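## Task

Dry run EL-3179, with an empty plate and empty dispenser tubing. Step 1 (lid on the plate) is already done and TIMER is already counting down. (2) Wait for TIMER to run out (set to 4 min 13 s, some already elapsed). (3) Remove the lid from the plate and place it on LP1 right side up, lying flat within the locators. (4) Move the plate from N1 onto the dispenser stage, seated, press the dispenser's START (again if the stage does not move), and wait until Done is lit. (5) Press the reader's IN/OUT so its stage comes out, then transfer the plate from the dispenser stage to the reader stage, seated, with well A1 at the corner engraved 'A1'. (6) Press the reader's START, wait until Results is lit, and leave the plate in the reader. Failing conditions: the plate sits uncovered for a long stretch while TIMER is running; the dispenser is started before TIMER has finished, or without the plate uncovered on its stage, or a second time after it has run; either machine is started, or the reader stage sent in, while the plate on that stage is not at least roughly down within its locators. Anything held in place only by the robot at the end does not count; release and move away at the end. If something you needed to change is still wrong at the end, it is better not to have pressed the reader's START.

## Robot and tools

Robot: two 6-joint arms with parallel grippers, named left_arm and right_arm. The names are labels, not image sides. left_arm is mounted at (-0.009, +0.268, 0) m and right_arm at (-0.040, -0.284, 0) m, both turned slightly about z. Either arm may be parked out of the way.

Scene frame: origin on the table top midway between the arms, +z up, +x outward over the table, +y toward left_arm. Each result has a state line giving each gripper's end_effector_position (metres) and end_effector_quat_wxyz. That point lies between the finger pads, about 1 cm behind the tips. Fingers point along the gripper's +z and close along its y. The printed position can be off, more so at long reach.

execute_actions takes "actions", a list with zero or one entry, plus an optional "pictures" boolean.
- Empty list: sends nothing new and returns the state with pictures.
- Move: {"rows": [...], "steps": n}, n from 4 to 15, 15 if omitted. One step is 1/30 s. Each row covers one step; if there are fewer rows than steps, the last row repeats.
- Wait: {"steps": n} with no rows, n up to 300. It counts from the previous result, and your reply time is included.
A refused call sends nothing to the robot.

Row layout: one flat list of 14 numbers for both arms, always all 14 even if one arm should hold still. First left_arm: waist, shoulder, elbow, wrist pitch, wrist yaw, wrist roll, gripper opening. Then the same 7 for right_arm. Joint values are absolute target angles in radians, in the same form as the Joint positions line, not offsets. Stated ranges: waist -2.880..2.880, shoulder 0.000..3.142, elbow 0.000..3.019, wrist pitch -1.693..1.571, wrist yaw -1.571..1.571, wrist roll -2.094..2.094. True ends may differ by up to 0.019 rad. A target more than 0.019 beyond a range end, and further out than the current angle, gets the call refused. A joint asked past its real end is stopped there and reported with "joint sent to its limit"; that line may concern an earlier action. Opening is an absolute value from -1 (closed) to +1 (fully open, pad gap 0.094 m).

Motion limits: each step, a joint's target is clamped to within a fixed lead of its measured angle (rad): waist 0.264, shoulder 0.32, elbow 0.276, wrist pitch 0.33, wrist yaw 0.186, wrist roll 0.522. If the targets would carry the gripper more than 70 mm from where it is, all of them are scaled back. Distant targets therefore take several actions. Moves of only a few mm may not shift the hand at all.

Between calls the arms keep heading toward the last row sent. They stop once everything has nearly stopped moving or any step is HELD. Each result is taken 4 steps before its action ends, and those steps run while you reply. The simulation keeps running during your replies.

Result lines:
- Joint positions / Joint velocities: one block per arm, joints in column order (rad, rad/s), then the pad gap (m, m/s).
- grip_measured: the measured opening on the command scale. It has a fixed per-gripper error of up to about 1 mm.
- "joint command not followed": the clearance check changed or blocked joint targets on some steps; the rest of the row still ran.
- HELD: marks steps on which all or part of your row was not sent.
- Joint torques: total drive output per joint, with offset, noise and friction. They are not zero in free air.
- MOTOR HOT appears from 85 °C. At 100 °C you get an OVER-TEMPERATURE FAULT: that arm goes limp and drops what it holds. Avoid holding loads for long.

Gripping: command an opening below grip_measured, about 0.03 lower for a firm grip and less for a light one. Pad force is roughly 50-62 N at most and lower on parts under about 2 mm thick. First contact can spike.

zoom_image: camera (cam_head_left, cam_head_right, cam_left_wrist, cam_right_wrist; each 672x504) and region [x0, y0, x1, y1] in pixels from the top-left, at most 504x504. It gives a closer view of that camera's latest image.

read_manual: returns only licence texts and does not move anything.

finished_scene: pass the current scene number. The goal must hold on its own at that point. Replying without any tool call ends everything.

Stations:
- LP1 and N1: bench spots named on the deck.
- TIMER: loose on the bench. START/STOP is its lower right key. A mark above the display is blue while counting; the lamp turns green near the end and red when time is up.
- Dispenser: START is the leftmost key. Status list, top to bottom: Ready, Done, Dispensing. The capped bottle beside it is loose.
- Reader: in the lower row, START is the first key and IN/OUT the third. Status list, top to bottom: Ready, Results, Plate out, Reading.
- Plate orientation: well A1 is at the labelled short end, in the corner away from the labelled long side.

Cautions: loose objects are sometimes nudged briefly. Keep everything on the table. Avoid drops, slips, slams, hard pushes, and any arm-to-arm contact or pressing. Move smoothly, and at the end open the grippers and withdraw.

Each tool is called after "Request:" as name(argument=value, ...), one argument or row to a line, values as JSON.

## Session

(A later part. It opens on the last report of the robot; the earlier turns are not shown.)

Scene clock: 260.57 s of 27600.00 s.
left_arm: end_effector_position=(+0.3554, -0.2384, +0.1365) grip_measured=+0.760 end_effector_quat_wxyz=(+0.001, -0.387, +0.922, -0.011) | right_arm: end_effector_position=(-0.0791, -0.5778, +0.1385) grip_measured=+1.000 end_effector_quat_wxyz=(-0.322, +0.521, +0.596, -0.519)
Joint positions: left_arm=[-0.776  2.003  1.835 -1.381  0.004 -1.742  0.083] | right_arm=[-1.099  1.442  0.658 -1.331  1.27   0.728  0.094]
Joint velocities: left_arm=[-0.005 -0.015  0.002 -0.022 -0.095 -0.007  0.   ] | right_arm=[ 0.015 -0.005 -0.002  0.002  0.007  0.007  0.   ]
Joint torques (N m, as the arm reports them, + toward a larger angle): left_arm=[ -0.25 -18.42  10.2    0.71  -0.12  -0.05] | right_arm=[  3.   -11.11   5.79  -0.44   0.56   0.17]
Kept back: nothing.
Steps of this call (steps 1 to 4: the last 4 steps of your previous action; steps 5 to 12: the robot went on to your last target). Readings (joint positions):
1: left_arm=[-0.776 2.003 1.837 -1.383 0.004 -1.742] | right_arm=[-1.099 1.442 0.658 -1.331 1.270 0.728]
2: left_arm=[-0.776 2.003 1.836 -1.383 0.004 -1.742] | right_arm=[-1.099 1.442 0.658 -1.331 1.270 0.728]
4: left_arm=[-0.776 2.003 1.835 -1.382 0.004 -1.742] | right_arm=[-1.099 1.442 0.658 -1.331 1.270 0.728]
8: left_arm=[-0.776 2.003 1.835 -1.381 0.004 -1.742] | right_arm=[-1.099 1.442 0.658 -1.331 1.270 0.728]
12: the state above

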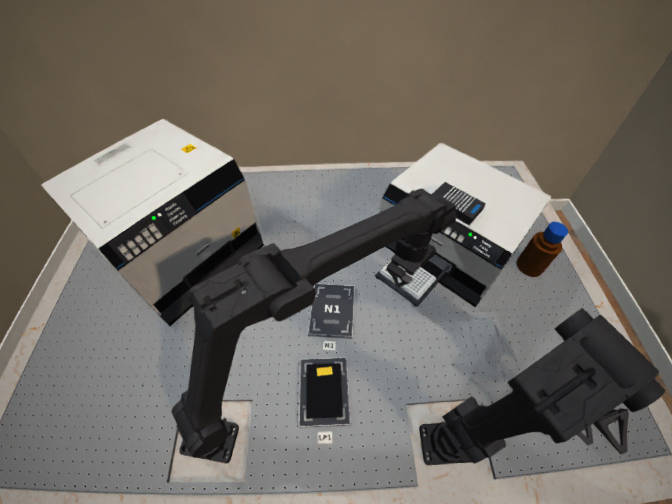

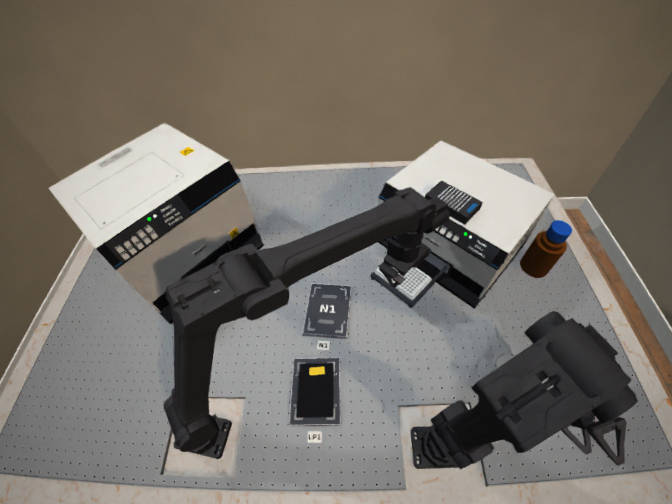

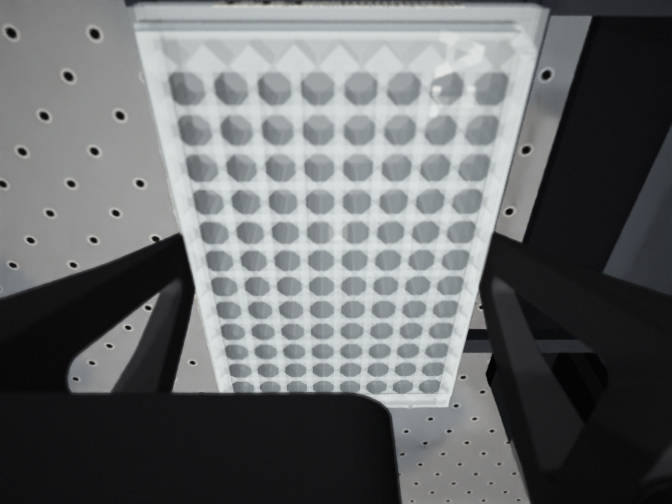

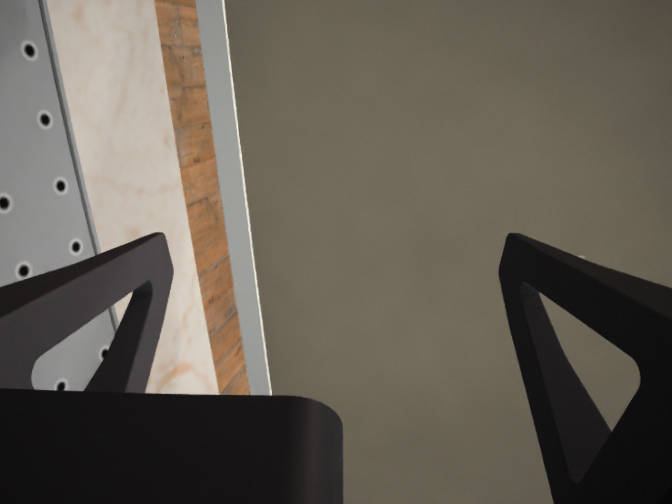

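Request:
zoom_image(
  camera="cam_head_left",
  region=[370, 255, 450, 312],
)

Request:
zoom_image(
  camera="cam_head_right",
  region=[365, 255, 445, 312],
)

Request:
zoom_image(
  camera="cam_left_wrist",
  region=[370, 330, 490, 420],
)

Region (370, 255, 450, 312) of cam_head_left's 672x504 image, scaled by 6.300, with more detail than that image has; it fills the top 359 rows of this view, and the rest is white.

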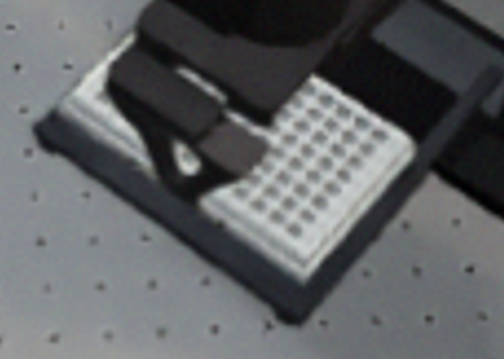

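Region (365, 255, 445, 312) of cam_head_right's 672x504 image, scaled by 6.300, with more detail than that image has; it fills the top 359 rows of this view, and the rest is white.

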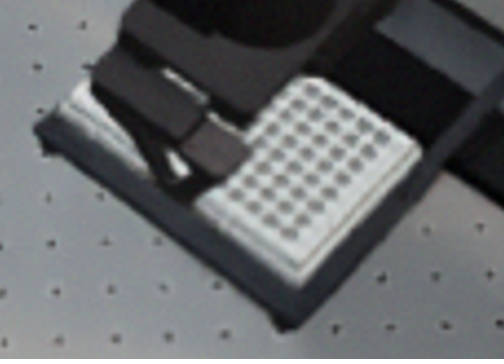

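Region (370, 330, 490, 420) of cam_left_wrist's 672x504 image, scaled by 4.200, with more detail than that image has; it fills the top 378 rows of this view, and the rest is white.

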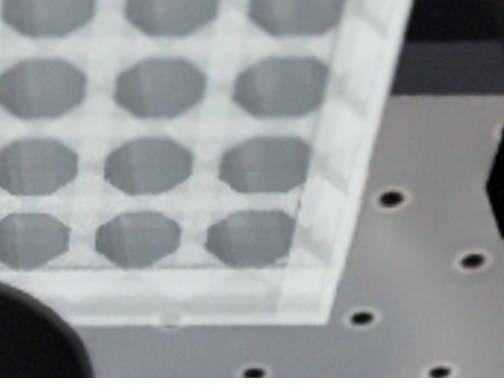

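Request:
execute_actions(
  actions=[
    {"rows":[[-0.788,2.018,1.836,-1.3685,0.005,-1.752,0.725,-1.1,1.43,0.65,-1.331,1.27,0.728,1],[-0.788,2.018,1.8345,-1.367,0.005,-1.752,0.725,-1.1,1.43,0.65,-1.331,1.27,0.728,1],[-0.788,2.018,1.8335,-1.365,0.005,-1.752,0.725,-1.1,1.43,0.65,-1.331,1.27,0.728,1],[-0.788,2.018,1.8325,-1.363,0.005,-1.752,0.725,-1.1,1.43,0.65,-1.331,1.27,0.728,1]],"steps":10},
  ],
)

Request:
execute_actions(
  actions=[
    {"steps":12},
  ],
  pictures=true,
)

Request:
zoom_image(
  camera="cam_left_wrist",
  region=[280, 170, 400, 270],
)

Request:
zoom_image(
  camera="cam_left_wrist",
  region=[90, 0, 230, 130],
)

Request:
zoom_image(
  camera="cam_left_wrist",
  region=[445, 0, 585, 130],
)

Scene clock: 261.87 s of 27600.00 s.
left_arm: end_effector_position=(+0.3558, -0.2390, +0.1359) grip_measured=+0.760 end_effector_quat_wxyz=(+0.001, -0.387, +0.922, -0.013) | right_arm: end_effector_position=(-0.0791, -0.5778, +0.1385) grip_measured=+1.000 end_effector_quat_wxyz=(-0.322, +0.521, +0.596, -0.519)
Joint positions: left_arm=[-0.776  2.003  1.834 -1.376  0.004 -1.742  0.083] | right_arm=[-1.099  1.442  0.658 -1.331  1.27   0.728  0.094]
Joint velocities: left_arm=[-0.015  0.015 -0.017  0.027  0.007 -0.037  0.   ] | right_arm=[-0.034  0.005  0.012  0.022  0.037 -0.022  0.   ]
Joint torques (N m, as the arm reports them, + toward a larger angle): left_arm=[ -0.06 -18.19   9.8    0.51  -0.11  -0.05] | right_arm=[  3.07 -11.16   5.8   -0.44   0.55   0.16]
Steps of this call (steps 1 to 15: the robot went on to your last target; steps 16 to 33: nothing new was sent; steps 34 to 39: the first 6 steps of this action). Readings (joint positions):
34: left_arm=[-0.776 2.003 1.835 -1.381 0.004 -1.742] | right_arm=[-1.099 1.442 0.658 -1.331 1.270 0.728]
35: left_arm=[-0.776 2.003 1.835 -1.381 0.004 -1.742] | right_arm=[-1.099 1.442 0.658 -1.331 1.270 0.728]
37: left_arm=[-0.776 2.003 1.835 -1.379 0.004 -1.742] | right_arm=[-1.099 1.442 0.658 -1.331 1.270 0.728]
39: the state above

Scene clock: 262.27 s of 27600.00 s.
left_arm: end_effector_position=(+0.3555, -0.2386, +0.1350) grip_measured=+0.760 end_effector_quat_wxyz=(+0.001, -0.387, +0.922, -0.012) | right_arm: end_effector_position=(-0.0791, -0.5778, +0.1385) grip_measured=+1.000 end_effector_quat_wxyz=(-0.322, +0.521, +0.596, -0.519)
Joint positions: left_arm=[-0.776  2.003  1.832 -1.376  0.004 -1.742  0.083] | right_arm=[-1.099  1.442  0.658 -1.331  1.27   0.728  0.094]
Joint velocities: left_arm=[-0.005  0.005  0.017 -0.007  0.007 -0.007 -0.001] | right_arm=[-0.005 -0.005 -0.007 -0.007  0.11  -0.007  0.   ]
Joint torques (N m, as the arm reports them, + toward a larger angle): left_arm=[ -0.15 -18.53  10.05   0.69  -0.11  -0.06] | right_arm=[  2.99 -11.17   5.79  -0.44   0.56   0.16]
Kept back: nothing.
Steps of this call (steps 1 to 4: the last 4 steps of your previous action; steps 5 to 12: the robot went on to your last target). Readings (joint positions):
1: left_arm=[-0.776 2.003 1.833 -1.376 0.004 -1.742] | right_arm=[-1.099 1.442 0.658 -1.331 1.270 0.728]
2: left_arm=[-0.776 2.003 1.832 -1.376 0.004 -1.742] | right_arm=[-1.099 1.442 0.658 -1.331 1.270 0.728]
4: left_arm=[-0.776 2.003 1.832 -1.376 0.004 -1.742] | right_arm=[-1.099 1.442 0.658 -1.331 1.270 0.728]
8: left_arm=[-0.776 2.003 1.832 -1.376 0.004 -1.742] | right_arm=[-1.099 1.442 0.658 -1.331 1.270 0.728]
12: the state above

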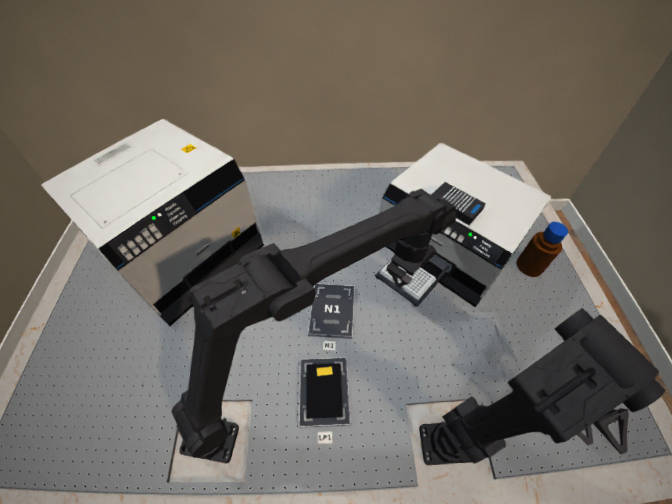

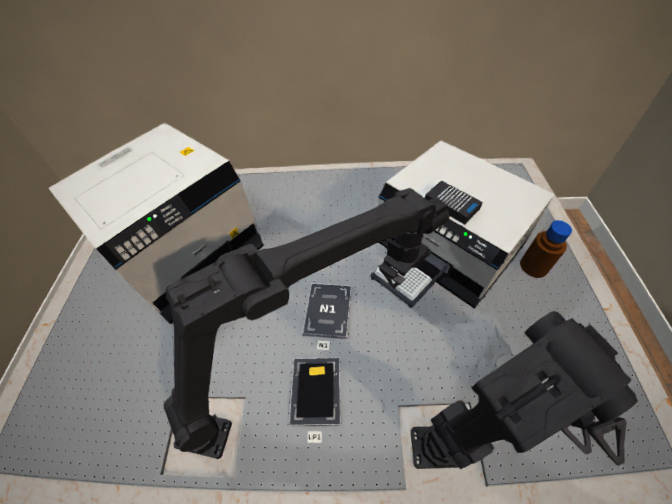

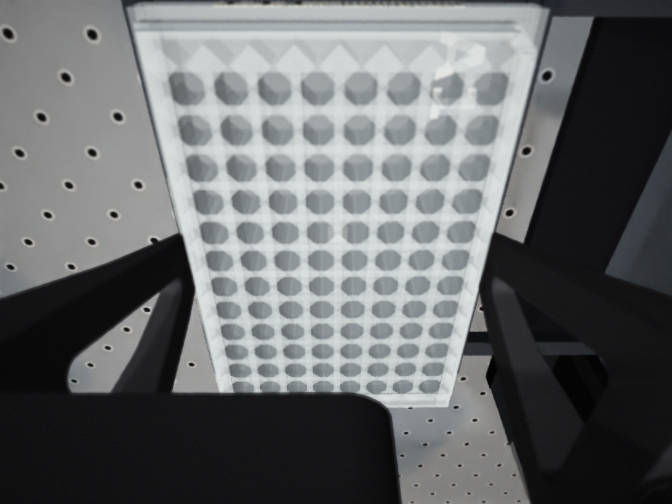

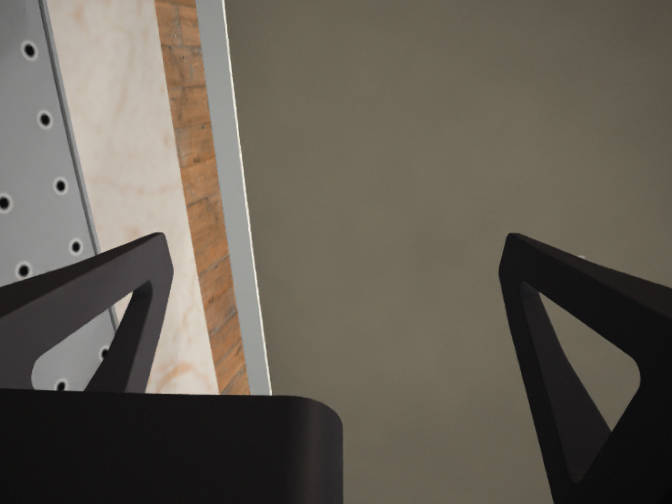

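Region (280, 170, 400, 270) of cam_left_wrist's 672x504 image, scaled by 4.200, with more detail than that image has.

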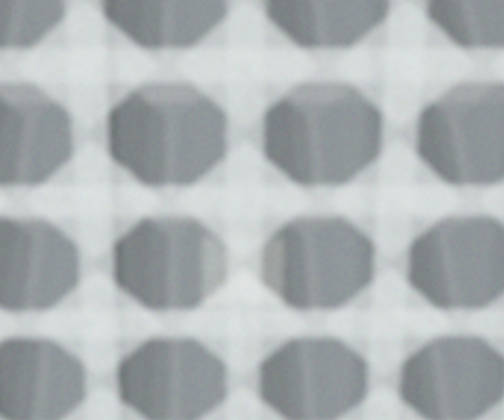

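Region (90, 0, 230, 130) of cam_left_wrist's 672x504 image, scaled by 3.600, with more detail than that image has; it fills the top 468 rows of this view, and the rest is white.

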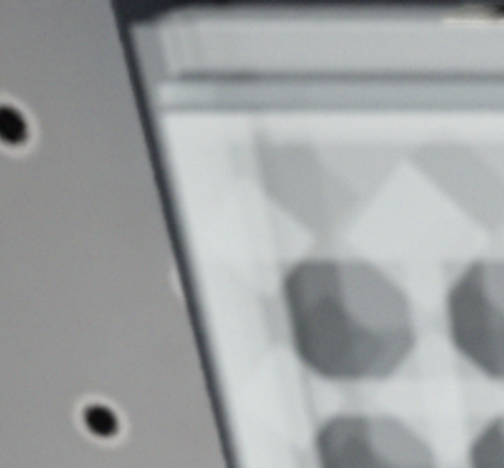

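Region (445, 0, 585, 130) of cam_left_wrist's 672x504 image, scaled by 3.600, with more detail than that image has; it fills the top 468 rows of this view, and the rest is white.

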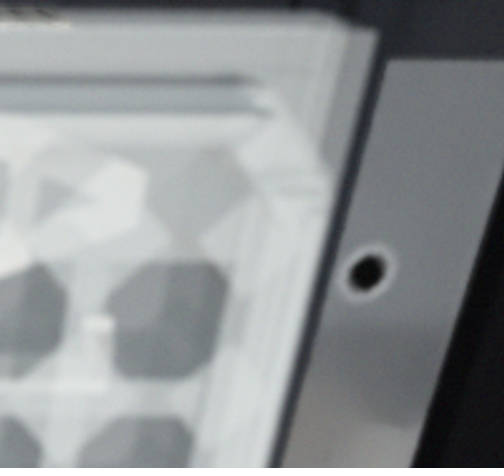

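Request:
execute_actions(
  actions=[
    {"rows":[[-0.788,2.0185,1.836,-1.366,0.005,-1.752,0.725,-1.1,1.43,0.65,-1.331,1.27,0.728,1],[-0.788,2.019,1.838,-1.368,0.005,-1.752,0.725,-1.1,1.43,0.65,-1.331,1.27,0.728,1],[-0.788,2.0195,1.838,-1.368,0.005,-1.752,0.725,-1.1,1.43,0.65,-1.331,1.27,0.728,1],[-0.788,2.02,1.838,-1.368,0.005,-1.752,0.725,-1.1,1.43,0.65,-1.331,1.27,0.728,1],[-0.788,2.0205,1.838,-1.368,0.005,-1.752,0.725,-1.1,1.43,0.65,-1.331,1.27,0.728,1],[-0.788,2.021,1.838,-1.368,0.005,-1.752,0.725,-1.1,1.43,0.65,-1.331,1.27,0.728,1]],"steps":12},
  ],
)

Request:
execute_actions(
  actions=[
    {"steps":12},
  ],
)

Scene clock: 262.83 s of 27600.00 s.
left_arm: end_effector_position=(+0.3555, -0.2386, +0.1350) grip_measured=+0.760 end_effector_quat_wxyz=(+0.001, -0.387, +0.922, -0.012) | right_arm: end_effector_position=(-0.0791, -0.5778, +0.1385) grip_measured=+1.000 end_effector_quat_wxyz=(-0.322, +0.521, +0.596, -0.519)
Joint positions: left_arm=[-0.776  2.003  1.832 -1.376  0.004 -1.742  0.083] | right_arm=[-1.099  1.442  0.658 -1.331  1.27   0.728  0.094]
Joint velocities: left_arm=[-0.005  0.005 -0.002 -0.002 -0.022 -0.095 -0.   ] | right_arm=[ 0.015 -0.005  0.012 -0.017 -0.007 -0.007  0.   ]
Joint torques (N m, as the arm reports them, + toward a larger angle): left_arm=[ -0.06 -18.51  10.52   0.48  -0.12  -0.06] | right_arm=[  2.99 -11.14   5.79  -0.43   0.55   0.16]
Steps of this call (steps 1 to 9: the robot went on to your last target; steps 10 to 17: the first 8 steps of this action). Readings (joint positions):
10: left_arm=[-0.776 2.003 1.832 -1.376 0.004 -1.742] | right_arm=[-1.099 1.442 0.658 -1.331 1.270 0.728]
11: left_arm=[-0.776 2.003 1.832 -1.376 0.004 -1.742] | right_arm=[-1.099 1.442 0.658 -1.331 1.270 0.728]
13: left_arm=[-0.776 2.003 1.832 -1.376 0.004 -1.742] | right_arm=[-1.099 1.442 0.658 -1.331 1.270 0.728]
17: the state above

Scene clock: 263.23 s of 27600.00 s.
left_arm: end_effector_position=(+0.3555, -0.2386, +0.1350) grip_measured=+0.760 end_effector_quat_wxyz=(+0.001, -0.387, +0.922, -0.012) | right_arm: end_effector_position=(-0.0791, -0.5778, +0.1385) grip_measured=+1.000 end_effector_quat_wxyz=(-0.322, +0.521, +0.596, -0.519)
Joint positions: left_arm=[-0.776  2.003  1.832 -1.376  0.004 -1.742  0.083] | right_arm=[-1.099  1.442  0.658 -1.331  1.27   0.728  0.094]
Joint velocities: left_arm=[-0.005 -0.015 -0.002 -0.027  0.051  0.037 -0.001] | right_arm=[ 0.005 -0.005 -0.012 -0.022  0.022 -0.022  0.   ]
Joint torques (N m, as the arm reports them, + toward a larger angle): left_arm=[ -0.12 -18.46  10.49   0.51  -0.12  -0.06] | right_arm=[  3.03 -11.16   5.81  -0.46   0.56   0.16]
Kept back: nothing.
Steps of this call (steps 1 to 4: the last 4 steps of your previous action; steps 5 to 12: the robot went on to your last target). Readings (joint positions):
1: left_arm=[-0.776 2.003 1.832 -1.376 0.004 -1.742] | right_arm=[-1.099 1.442 0.658 -1.331 1.270 0.728]
2: left_arm=[-0.776 2.003 1.832 -1.376 0.004 -1.742] | right_arm=[-1.099 1.442 0.658 -1.331 1.270 0.728]
4: left_arm=[-0.776 2.003 1.832 -1.376 0.004 -1.742] | right_arm=[-1.099 1.442 0.658 -1.331 1.270 0.728]
8: left_arm=[-0.776 2.003 1.832 -1.376 0.004 -1.742] | right_arm=[-1.099 1.442 0.658 -1.331 1.270 0.728]
12: the state above

Request:
execute_actions(
  actions=[
    {"rows":[[-0.788,2.0215,1.838,-1.368,0.005,-1.752,0.725,-1.1,1.43,0.65,-1.331,1.27,0.728,1],[-0.788,2.022,1.838,-1.368,0.005,-1.752,0.725,-1.1,1.43,0.65,-1.331,1.27,0.728,1],[-0.788,2.0225,1.838,-1.368,0.005,-1.752,0.725,-1.1,1.43,0.65,-1.331,1.27,0.728,1],[-0.788,2.023,1.838,-1.368,0.005,-1.752,0.725,-1.1,1.43,0.65,-1.331,1.27,0.728,1],[-0.788,2.0235,1.838,-1.368,0.005,-1.752,0.725,-1.1,1.43,0.65,-1.331,1.27,0.728,1],[-0.788,2.024,1.838,-1.368,0.005,-1.752,0.725,-1.1,1.43,0.65,-1.331,1.27,0.728,1]],"steps":12},
  ],
)

Request:
execute_actions(
  actions=[
    {"steps":12},
  ],
)

Scene clock: 263.77 s of 27600.00 s.
left_arm: end_effector_position=(+0.3555, -0.2386, +0.1336) grip_measured=+0.760 end_effector_quat_wxyz=(+0.001, -0.387, +0.922, -0.011) | right_arm: end_effector_position=(-0.0791, -0.5778, +0.1385) grip_measured=+1.000 end_effector_quat_wxyz=(-0.322, +0.521, +0.596, -0.519)
Joint positions: left_arm=[-0.776  2.005  1.832 -1.376  0.004 -1.742  0.083] | right_arm=[-1.099  1.442  0.658 -1.331  1.27   0.728  0.094]
Joint velocities: left_arm=[-0.005  0.024  0.007 -0.027  0.051  0.022 -0.001] | right_arm=[-0.005 -0.015 -0.007 -0.017 -0.037  0.051  0.   ]
Joint torques (N m, as the arm reports them, + toward a larger angle): left_arm=[ -0.11 -18.12  10.53   0.51  -0.12  -0.06] | right_arm=[  3.01 -11.12   5.78  -0.46   0.55   0.16]
Steps of this call (steps 1 to 8: the robot went on to your last target; steps 9 to 16: the first 8 steps of this action). Readings (joint positions):
9: left_arm=[-0.776 2.003 1.832 -1.376 0.004 -1.742] | right_arm=[-1.099 1.442 0.658 -1.331 1.270 0.728]
10: left_arm=[-0.776 2.003 1.832 -1.376 0.004 -1.742] | right_arm=[-1.099 1.442 0.658 -1.331 1.270 0.728]
12: left_arm=[-0.776 2.004 1.832 -1.376 0.004 -1.742] | right_arm=[-1.099 1.442 0.658 -1.331 1.270 0.728]
16: the state above

Scene clock: 264.17 s of 27600.00 s.
left_arm: end_effector_position=(+0.3555, -0.2386, +0.1323) grip_measured=+0.760 end_effector_quat_wxyz=(+0.000, -0.387, +0.922, -0.010) | right_arm: end_effector_position=(-0.0791, -0.5778, +0.1385) grip_measured=+1.000 end_effector_quat_wxyz=(-0.322, +0.521, +0.596, -0.519)
Joint positions: left_arm=[-0.776  2.007  1.832 -1.376  0.004 -1.742  0.083] | right_arm=[-1.099  1.442  0.658 -1.331  1.27   0.728  0.094]
Joint velocities: left_arm=[-0.005 -0.005 -0.022 -0.017 -0.007  0.007  0.   ] | right_arm=[-0.005 -0.005 -0.022 -0.007  0.051  0.022  0.   ]
Joint torques (N m, as the arm reports them, + toward a larger angle): left_arm=[ -0.32 -18.6   10.45   0.45  -0.12  -0.07] | right_arm=[  3.03 -11.13   5.8   -0.44   0.55   0.16]
Kept back: nothing.
Steps of this call (steps 1 to 4: the last 4 steps of your previous action; steps 5 to 12: the robot went on to your last target). Readings (joint positions):
1: left_arm=[-0.776 2.006 1.832 -1.376 0.004 -1.742] | right_arm=[-1.099 1.442 0.658 -1.331 1.270 0.728]
2: left_arm=[-0.776 2.006 1.832 -1.376 0.004 -1.742] | right_arm=[-1.099 1.442 0.658 -1.331 1.270 0.728]
4: left_arm=[-0.776 2.007 1.832 -1.376 0.004 -1.742] | right_arm=[-1.099 1.442 0.658 -1.331 1.270 0.728]
8: left_arm=[-0.776 2.007 1.832 -1.376 0.004 -1.742] | right_arm=[-1.099 1.442 0.658 -1.331 1.270 0.728]
12: the state above

Request:
execute_actions(
  actions=[],
)

Request:
zoom_image(
  camera="cam_left_wrist",
  region=[280, 170, 400, 270],
)

Request:
zoom_image(
  camera="cam_left_wrist",
  region=[90, 0, 230, 130],
)

Request:
zoom_image(
  camera="cam_left_wrist",
  region=[445, 0, 585, 130],
)

Request:
zoom_image(
  camera="cam_left_wrist",
  region=[190, 290, 490, 420],
)

Scene clock: 264.37 s of 27600.00 s.
left_arm: end_effector_position=(+0.3555, -0.2386, +0.1323) grip_measured=+0.760 end_effector_quat_wxyz=(+0.000, -0.387, +0.922, -0.010) | right_arm: end_effector_position=(-0.0791, -0.5778, +0.1385) grip_measured=+1.000 end_effector_quat_wxyz=(-0.322, +0.521, +0.596, -0.519)
Joint positions: left_arm=[-0.776  2.007  1.832 -1.376  0.004 -1.742  0.083] | right_arm=[-1.099  1.442  0.658 -1.331  1.27   0.728  0.094]
Joint velocities: left_arm=[-0.005 -0.015  0.002  0.007  0.022 -0.051 -0.001] | right_arm=[ 0.005 -0.015  0.007 -0.002 -0.022  0.081  0.   ]
Joint torques (N m, as the arm reports them, + toward a larger angle): left_arm=[ -0.1  -18.86  10.49   0.51  -0.13  -0.05] | right_arm=[  3.02 -11.17   5.79  -0.45   0.56   0.16]
Kept back: nothing.
Steps of this call (steps 1 to 6: the robot went on to your last target). Readings (joint positions):
1: left_arm=[-0.776 2.007 1.832 -1.376 0.004 -1.742] | right_arm=[-1.099 1.442 0.658 -1.331 1.270 0.728]
2: left_arm=[-0.776 2.007 1.832 -1.376 0.004 -1.742] | right_arm=[-1.099 1.442 0.658 -1.331 1.270 0.728]
4: left_arm=[-0.776 2.007 1.832 -1.376 0.004 -1.742] | right_arm=[-1.099 1.442 0.658 -1.331 1.270 0.728]
6: the state above
All arms were judged still, so your last target was given up. Only a new action makes them travel on or press farther. Fingers that are still opening or closing keep moving.

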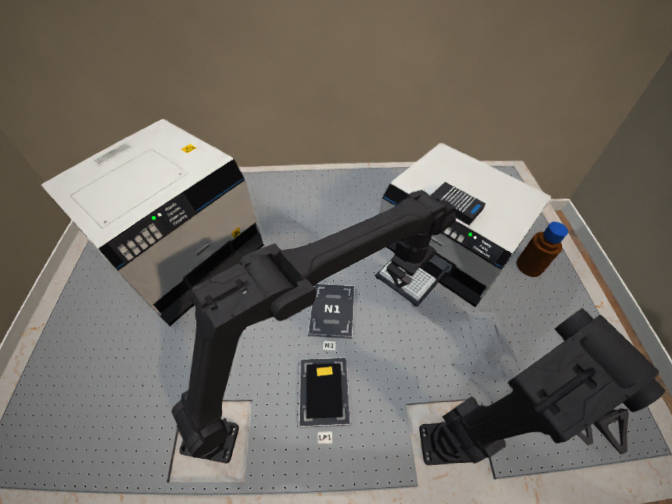

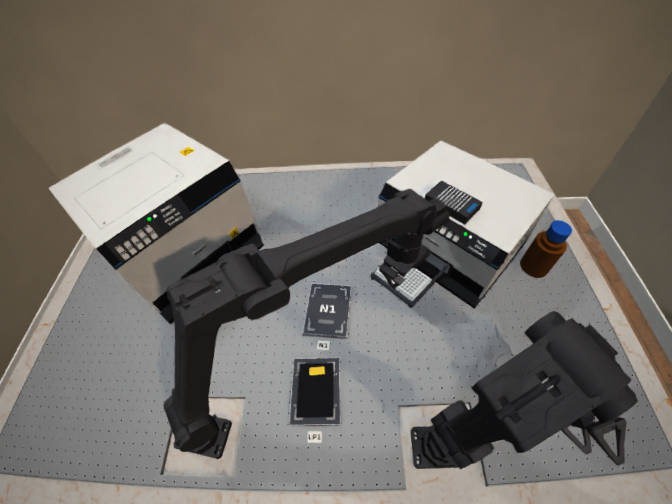

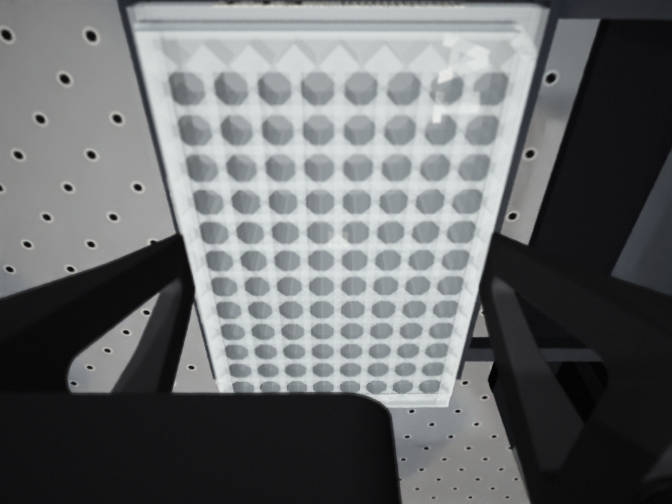

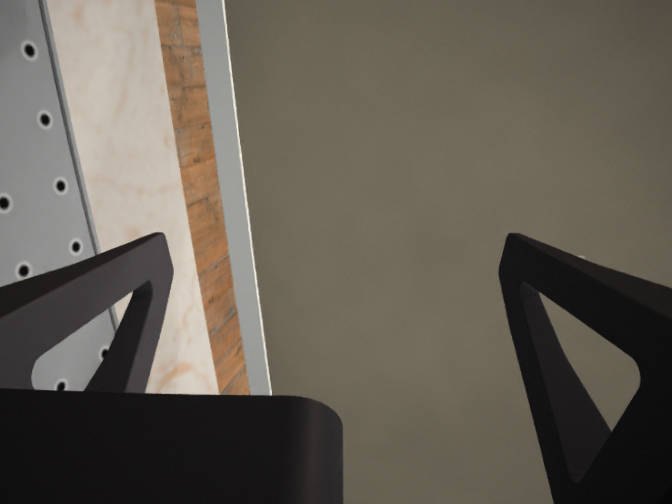

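Region (280, 170, 400, 270) of cam_left_wrist's 672x504 image, scaled by 4.200, with more detail than that image has.

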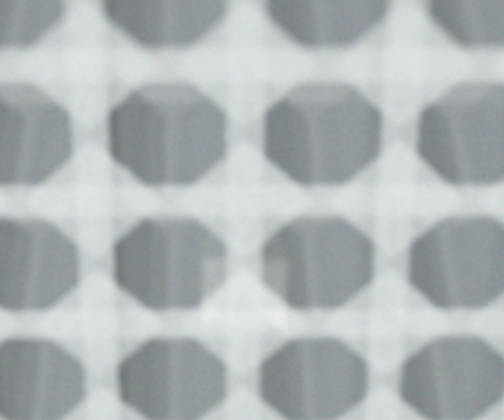

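Region (90, 0, 230, 130) of cam_left_wrist's 672x504 image, scaled by 3.600, with more detail than that image has; it fills the top 468 rows of this view, and the rest is white.

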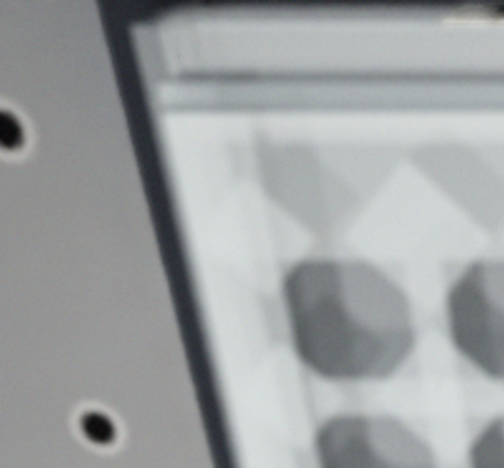

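Region (445, 0, 585, 130) of cam_left_wrist's 672x504 image, scaled by 3.600, with more detail than that image has; it fills the top 468 rows of this view, and the rest is white.

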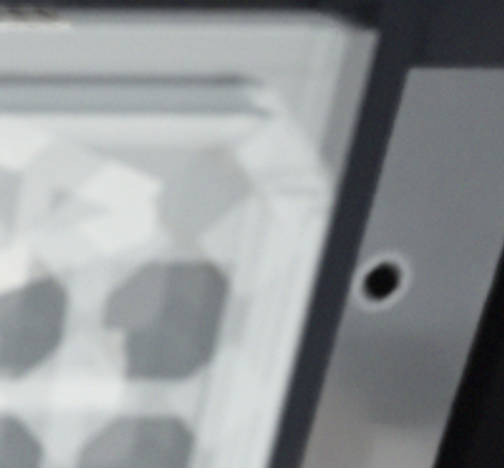

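Region (190, 290, 490, 420) of cam_left_wrist's 672x504 image, scaled by 1.680, with more detail than that image has; it fills the top 218 rows of this view, and the rest is white.

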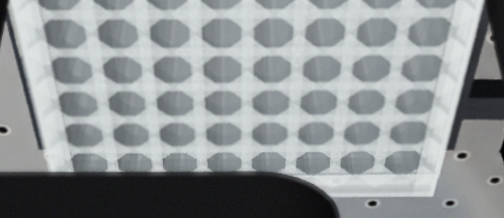

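Request:
execute_actions(
  actions=[
    {"rows":[[-0.788,2.0245,1.838,-1.365,0.005,-1.752,0.725,-1.1,1.43,0.65,-1.331,1.27,0.728,1],[-0.788,2.025,1.838,-1.363,0.005,-1.752,0.725,-1.1,1.43,0.65,-1.331,1.27,0.728,1],[-0.788,2.0255,1.838,-1.362,0.005,-1.752,0.725,-1.1,1.43,0.65,-1.331,1.27,0.728,1],[-0.788,2.026,1.838,-1.362,0.005,-1.752,0.725,-1.1,1.43,0.65,-1.331,1.27,0.728,1],[-0.788,2.0265,1.838,-1.362,0.005,-1.752,0.725,-1.1,1.43,0.65,-1.331,1.27,0.728,1],[-0.788,2.027,1.838,-1.362,0.005,-1.752,0.725,-1.1,1.43,0.65,-1.331,1.27,0.728,1],[-0.788,2.0275,1.838,-1.362,0.005,-1.752,0.725,-1.1,1.43,0.65,-1.331,1.27,0.728,1],[-0.788,2.028,1.838,-1.362,0.005,-1.752,0.725,-1.1,1.43,0.65,-1.331,1.27,0.728,1]],"steps":14},
  ],
)

Request:
execute_actions(
  actions=[
    {"steps":12},
  ],
)

Scene clock: 265.03 s of 27600.00 s.
left_arm: end_effector_position=(+0.3555, -0.2386, +0.1314) grip_measured=+0.760 end_effector_quat_wxyz=(+0.000, -0.387, +0.922, -0.009) | right_arm: end_effector_position=(-0.0791, -0.5778, +0.1385) grip_measured=+1.000 end_effector_quat_wxyz=(-0.322, +0.521, +0.596, -0.519)
Joint positions: left_arm=[-0.776  2.009  1.832 -1.376  0.004 -1.742  0.083] | right_arm=[-1.099  1.442  0.658 -1.331  1.27   0.728  0.094]
Joint velocities: left_arm=[-0.015  0.015 -0.017  0.002 -0.007 -0.066 -0.001] | right_arm=[-0.024  0.015 -0.012  0.002  0.11   0.037  0.   ]
Joint torques (N m, as the arm reports them, + toward a larger angle): left_arm=[ -0.12 -18.86  10.44   0.72  -0.12  -0.05] | right_arm=[  3.01 -11.13   5.79  -0.46   0.56   0.16]
Steps of this call (steps 1 to 10: nothing new was sent; steps 11 to 20: the first 10 steps of this action). Readings (joint positions):
11: left_arm=[-0.776 2.007 1.832 -1.376 0.004 -1.742] | right_arm=[-1.099 1.442 0.658 -1.331 1.270 0.728]
12: left_arm=[-0.776 2.007 1.832 -1.376 0.004 -1.742] | right_arm=[-1.099 1.442 0.658 -1.331 1.270 0.728]
14: left_arm=[-0.776 2.007 1.832 -1.376 0.004 -1.742] | right_arm=[-1.099 1.442 0.658 -1.331 1.270 0.728]
18: left_arm=[-0.776 2.008 1.832 -1.376 0.004 -1.742] | right_arm=[-1.099 1.442 0.658 -1.331 1.270 0.728]
20: the state above

Scene clock: 265.43 s of 27600.00 s.
left_arm: end_effector_position=(+0.3555, -0.2386, +0.1302) grip_measured=+0.760 end_effector_quat_wxyz=(-0.000, -0.387, +0.922, -0.008) | right_arm: end_effector_position=(-0.0791, -0.5778, +0.1385) grip_measured=+1.000 end_effector_quat_wxyz=(-0.322, +0.521, +0.596, -0.519)
Joint positions: left_arm=[-0.776  2.011  1.832 -1.376  0.004 -1.742  0.083] | right_arm=[-1.099  1.442  0.658 -1.331  1.27   0.728  0.094]
Joint velocities: left_arm=[-0.015  0.015 -0.007  0.002  0.051 -0.022  0.001] | right_arm=[-0.015 -0.015 -0.007 -0.007  0.037 -0.007  0.   ]
Joint torques (N m, as the arm reports them, + toward a larger angle): left_arm=[ -0.14 -18.88  10.46   0.69  -0.11  -0.06] | right_arm=[  2.95 -11.13   5.78  -0.45   0.56   0.16]
Kept back: nothing.
Steps of this call (steps 1 to 4: the last 4 steps of your previous action; steps 5 to 12: the robot went on to your last target). Readings (joint positions):
1: left_arm=[-0.776 2.009 1.832 -1.376 0.004 -1.742] | right_arm=[-1.099 1.442 0.658 -1.331 1.270 0.728]
2: left_arm=[-0.776 2.010 1.832 -1.376 0.004 -1.742] | right_arm=[-1.099 1.442 0.658 -1.331 1.270 0.728]
4: left_arm=[-0.776 2.011 1.832 -1.376 0.004 -1.742] | right_arm=[-1.099 1.442 0.658 -1.331 1.270 0.728]
8: left_arm=[-0.776 2.011 1.832 -1.376 0.004 -1.742] | right_arm=[-1.099 1.442 0.658 -1.331 1.270 0.728]
12: the state above

Request:
execute_actions(
  actions=[
    {"rows":[[-0.788,2.029,1.838,-1.362,0.005,-1.752,0.725,-1.1,1.43,0.65,-1.331,1.27,0.728,1],[-0.788,2.0295,1.838,-1.362,0.005,-1.752,0.725,-1.1,1.43,0.65,-1.331,1.27,0.728,1],[-0.788,2.03,1.838,-1.362,0.005,-1.752,0.725,-1.1,1.43,0.65,-1.331,1.27,0.728,1],[-0.788,2.0305,1.838,-1.362,0.005,-1.752,0.725,-1.1,1.43,0.65,-1.331,1.27,0.728,1],[-0.788,2.031,1.838,-1.362,0.005,-1.752,0.725,-1.1,1.43,0.65,-1.331,1.27,0.728,1],[-0.788,2.0315,1.838,-1.362,0.005,-1.752,0.725,-1.1,1.43,0.65,-1.331,1.27,0.728,1],[-0.788,2.032,1.838,-1.362,0.005,-1.752,0.725,-1.1,1.43,0.65,-1.331,1.27,0.728,1]],"steps":14},
  ],
)

Request:
execute_actions(
  actions=[
    {"steps":12},
  ],
  pictures=true,
)

Request:
zoom_image(
  camera="cam_left_wrist",
  region=[280, 170, 400, 270],
)

Request:
zoom_image(
  camera="cam_left_wrist",
  region=[90, 0, 230, 130],
)

Request:
zoom_image(
  camera="cam_left_wrist",
  region=[445, 0, 585, 130],
)

Scene clock: 266.23 s of 27600.00 s.
left_arm: end_effector_position=(+0.3555, -0.2386, +0.1286) grip_measured=+0.760 end_effector_quat_wxyz=(-0.000, -0.387, +0.922, -0.007) | right_arm: end_effector_position=(-0.0791, -0.5778, +0.1385) grip_measured=+1.000 end_effector_quat_wxyz=(-0.322, +0.521, +0.596, -0.519)
Joint positions: left_arm=[-0.776  2.014  1.832 -1.376  0.004 -1.742  0.083] | right_arm=[-1.099  1.442  0.658 -1.331  1.27   0.728  0.094]
Joint velocities: left_arm=[-0.024  0.015  0.007 -0.002  0.051  0.007 -0.001] | right_arm=[-0.005  0.005 -0.007  0.002 -0.037  0.022  0.   ]
Joint torques (N m, as the arm reports them, + toward a larger angle): left_arm=[ -0.21 -18.31  10.48   0.69  -0.12  -0.06] | right_arm=[  2.99 -11.13   5.78  -0.46   0.56   0.16]
Steps of this call (steps 1 to 14: the robot went on to your last target; steps 15 to 24: the first 10 steps of this action). Readings (joint positions):
15: left_arm=[-0.776 2.011 1.832 -1.376 0.004 -1.742] | right_arm=[-1.099 1.442 0.658 -1.331 1.270 0.728]
16: left_arm=[-0.776 2.011 1.832 -1.376 0.004 -1.742] | right_arm=[-1.099 1.442 0.658 -1.331 1.270 0.728]
18: left_arm=[-0.776 2.011 1.832 -1.376 0.004 -1.742] | right_arm=[-1.099 1.442 0.658 -1.331 1.270 0.728]
22: left_arm=[-0.776 2.013 1.832 -1.376 0.004 -1.742] | right_arm=[-1.099 1.442 0.658 -1.331 1.270 0.728]
24: the state above

Scene clock: 266.63 s of 27600.00 s.
left_arm: end_effector_position=(+0.3555, -0.2386, +0.1277) grip_measured=+0.760 end_effector_quat_wxyz=(-0.000, -0.387, +0.922, -0.006) | right_arm: end_effector_position=(-0.0791, -0.5778, +0.1385) grip_measured=+1.000 end_effector_quat_wxyz=(-0.322, +0.521, +0.596, -0.519)
Joint positions: left_arm=[-0.776  2.015  1.832 -1.376  0.004 -1.742  0.083] | right_arm=[-1.099  1.442  0.658 -1.331  1.27   0.728  0.094]
Joint velocities: left_arm=[ 0.005 -0.005 -0.027 -0.007 -0.095 -0.007  0.001] | right_arm=[-0.015 -0.005 -0.002 -0.002  0.081 -0.051  0.   ]
Joint torques (N m, as the arm reports them, + toward a larger angle): left_arm=[ -0.26 -19.05  10.32   0.66  -0.12  -0.05] | right_arm=[  2.99 -11.12   5.79  -0.46   0.56   0.16]
Kept back: nothing.
Steps of this call (steps 1 to 4: the last 4 steps of your previous action; steps 5 to 12: the robot went on to your last target). Readings (joint positions):
1: left_arm=[-0.776 2.014 1.832 -1.376 0.004 -1.742] | right_arm=[-1.099 1.442 0.658 -1.331 1.270 0.728]
2: left_arm=[-0.776 2.015 1.832 -1.376 0.004 -1.742] | right_arm=[-1.099 1.442 0.658 -1.331 1.270 0.728]
4: left_arm=[-0.776 2.015 1.832 -1.376 0.004 -1.742] | right_arm=[-1.099 1.442 0.658 -1.331 1.270 0.728]
8: left_arm=[-0.776 2.015 1.832 -1.376 0.004 -1.742] | right_arm=[-1.099 1.442 0.658 -1.331 1.270 0.728]
12: the state above

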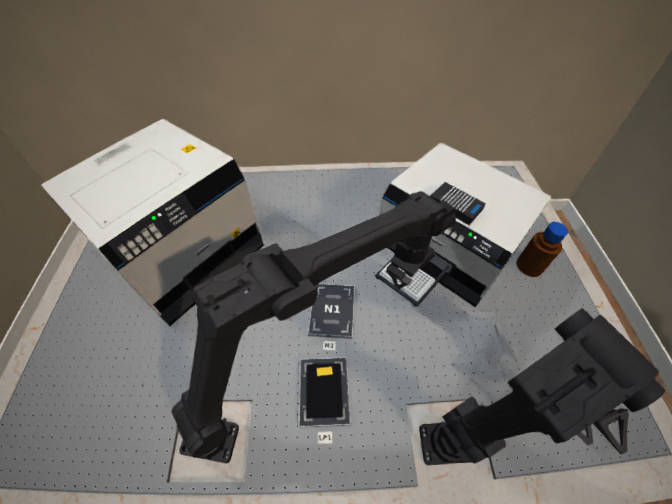

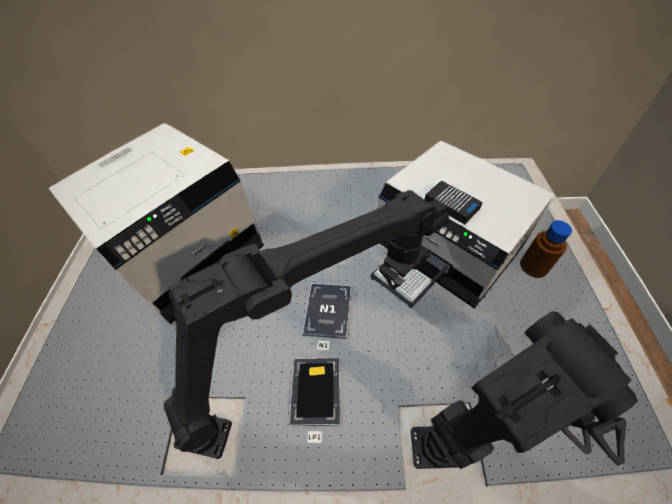

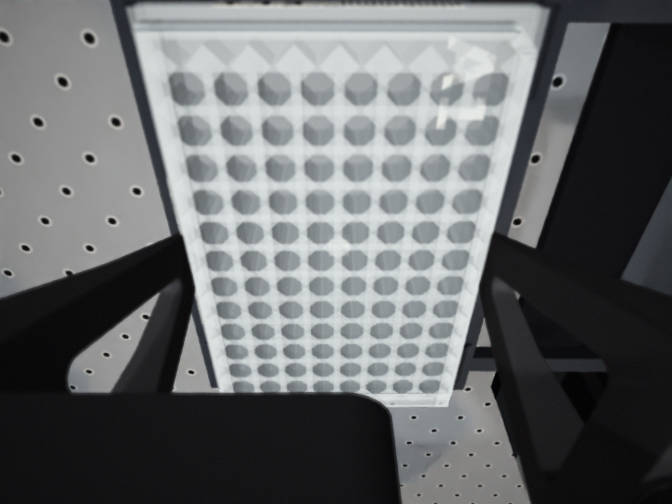

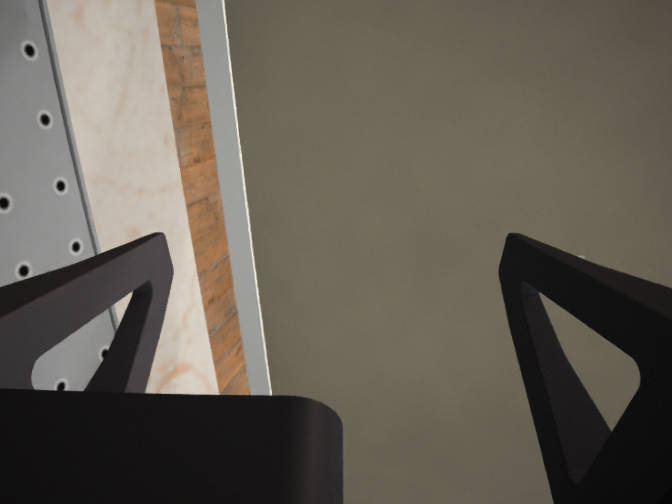

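Region (280, 170, 400, 270) of cam_left_wrist's 672x504 image, scaled by 4.200, with more detail than that image has.

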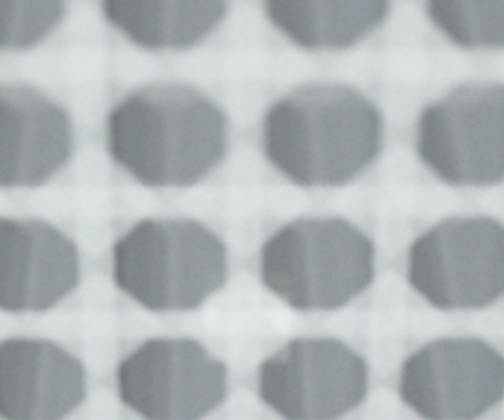

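Region (90, 0, 230, 130) of cam_left_wrist's 672x504 image, scaled by 3.600, with more detail than that image has; it fills the top 468 rows of this view, and the rest is white.

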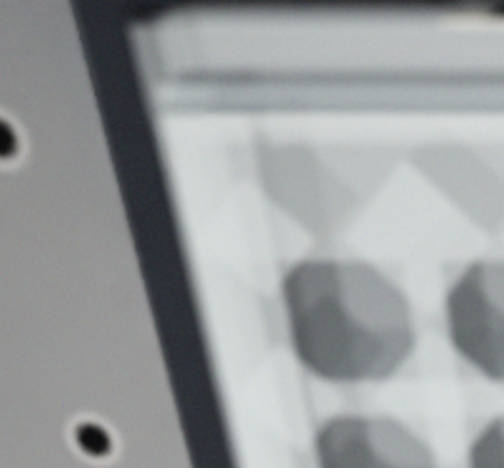

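Region (445, 0, 585, 130) of cam_left_wrist's 672x504 image, scaled by 3.600, with more detail than that image has; it fills the top 468 rows of this view, and the rest is white.

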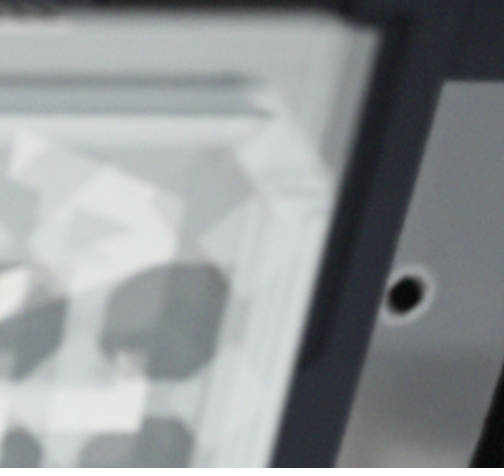

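Request:
execute_actions(
  actions=[
    {"rows":[[-0.788,2.026,1.838,-1.3615,0.005,-1.752,0.725,-1.1,1.43,0.65,-1.331,1.27,0.728,1],[-0.789,2.02,1.838,-1.361,0.005,-1.752,0.725,-1.1,1.43,0.65,-1.331,1.27,0.728,1],[-0.79,2.02,1.838,-1.3605,0.005,-1.752,0.725,-1.1,1.43,0.65,-1.331,1.27,0.728,1],[-0.7905,2.02,1.838,-1.36,0.005,-1.752,0.725,-1.1,1.43,0.65,-1.331,1.27,0.728,1],[-0.791,2.02,1.838,-1.3595,0.005,-1.752,0.725,-1.1,1.43,0.65,-1.331,1.27,0.728,1],[-0.7915,2.02,1.838,-1.3595,0.005,-1.752,0.725,-1.1,1.43,0.65,-1.331,1.27,0.728,1]],"steps":12},
  ],
)

Request:
execute_actions(
  actions=[
    {"steps":12},
  ],
)

Scene clock: 269.20 s of 27600.00 s.
left_arm: end_effector_position=(+0.3553, -0.2400, +0.1277) grip_measured=+0.760 end_effector_quat_wxyz=(-0.000, -0.387, +0.922, -0.008) | right_arm: end_effector_position=(-0.0791, -0.5778, +0.1385) grip_measured=+1.000 end_effector_quat_wxyz=(-0.322, +0.521, +0.596, -0.519)
Joint positions: left_arm=[-0.778  2.015  1.832 -1.372  0.004 -1.742  0.083] | right_arm=[-1.099  1.442  0.658 -1.331  1.27   0.728  0.094]
Joint velocities: left_arm=[-0.015 -0.015  0.002  0.007 -0.066  0.007 -0.   ] | right_arm=[-0.005 -0.005 -0.007  0.007 -0.037 -0.11   0.   ]
Joint torques (N m, as the arm reports them, + toward a larger angle): left_arm=[ -0.18 -19.32  10.45   0.63  -0.12  -0.06] | right_arm=[  3.01 -11.02   5.8   -0.44   0.56   0.16]
Steps of this call (steps 1 to 15: the robot went on to your last target; steps 16 to 69: nothing new was sent; steps 70 to 77: the first 8 steps of this action). Readings (joint positions):
70: left_arm=[-0.776 2.015 1.832 -1.375 0.004 -1.742] | right_arm=[-1.099 1.442 0.658 -1.331 1.270 0.728]
71: left_arm=[-0.776 2.015 1.832 -1.375 0.004 -1.742] | right_arm=[-1.099 1.442 0.658 -1.331 1.270 0.728]
73: left_arm=[-0.776 2.015 1.832 -1.373 0.004 -1.742] | right_arm=[-1.099 1.442 0.658 -1.331 1.270 0.728]
77: the state above

Scene clock: 269.60 s of 27600.00 s.
left_arm: end_effector_position=(+0.3551, -0.2401, +0.1277) grip_measured=+0.760 end_effector_quat_wxyz=(-0.000, -0.387, +0.922, -0.008) | right_arm: end_effector_position=(-0.0791, -0.5778, +0.1385) grip_measured=+1.000 end_effector_quat_wxyz=(-0.322, +0.521, +0.596, -0.519)
Joint positions: left_arm=[-0.778  2.015  1.832 -1.372  0.004 -1.742  0.083] | right_arm=[-1.099  1.442  0.658 -1.331  1.27   0.728  0.094]
Joint velocities: left_arm=[ 0.005 -0.015 -0.012  0.022 -0.007  0.022 -0.001] | right_arm=[-0.005  0.005  0.007 -0.012 -0.007  0.022  0.   ]
Joint torques (N m, as the arm reports them, + toward a larger angle): left_arm=[ -0.26 -19.49  10.44   0.65  -0.12  -0.05] | right_arm=[  3.01 -11.14   5.81  -0.45   0.55   0.16]
Kept back: nothing.
Steps of this call (steps 1 to 4: the last 4 steps of your previous action; steps 5 to 12: the robot went on to your last target). Readings (joint positions):
1: left_arm=[-0.778 2.015 1.832 -1.372 0.004 -1.742] | right_arm=[-1.099 1.442 0.658 -1.331 1.270 0.728]
2: left_arm=[-0.778 2.015 1.832 -1.372 0.004 -1.742] | right_arm=[-1.099 1.442 0.658 -1.331 1.270 0.728]
4: left_arm=[-0.778 2.015 1.832 -1.372 0.004 -1.742] | right_arm=[-1.099 1.442 0.658 -1.331 1.270 0.728]
8: left_arm=[-0.778 2.015 1.832 -1.372 0.004 -1.742] | right_arm=[-1.099 1.442 0.658 -1.331 1.270 0.728]
12: the state above


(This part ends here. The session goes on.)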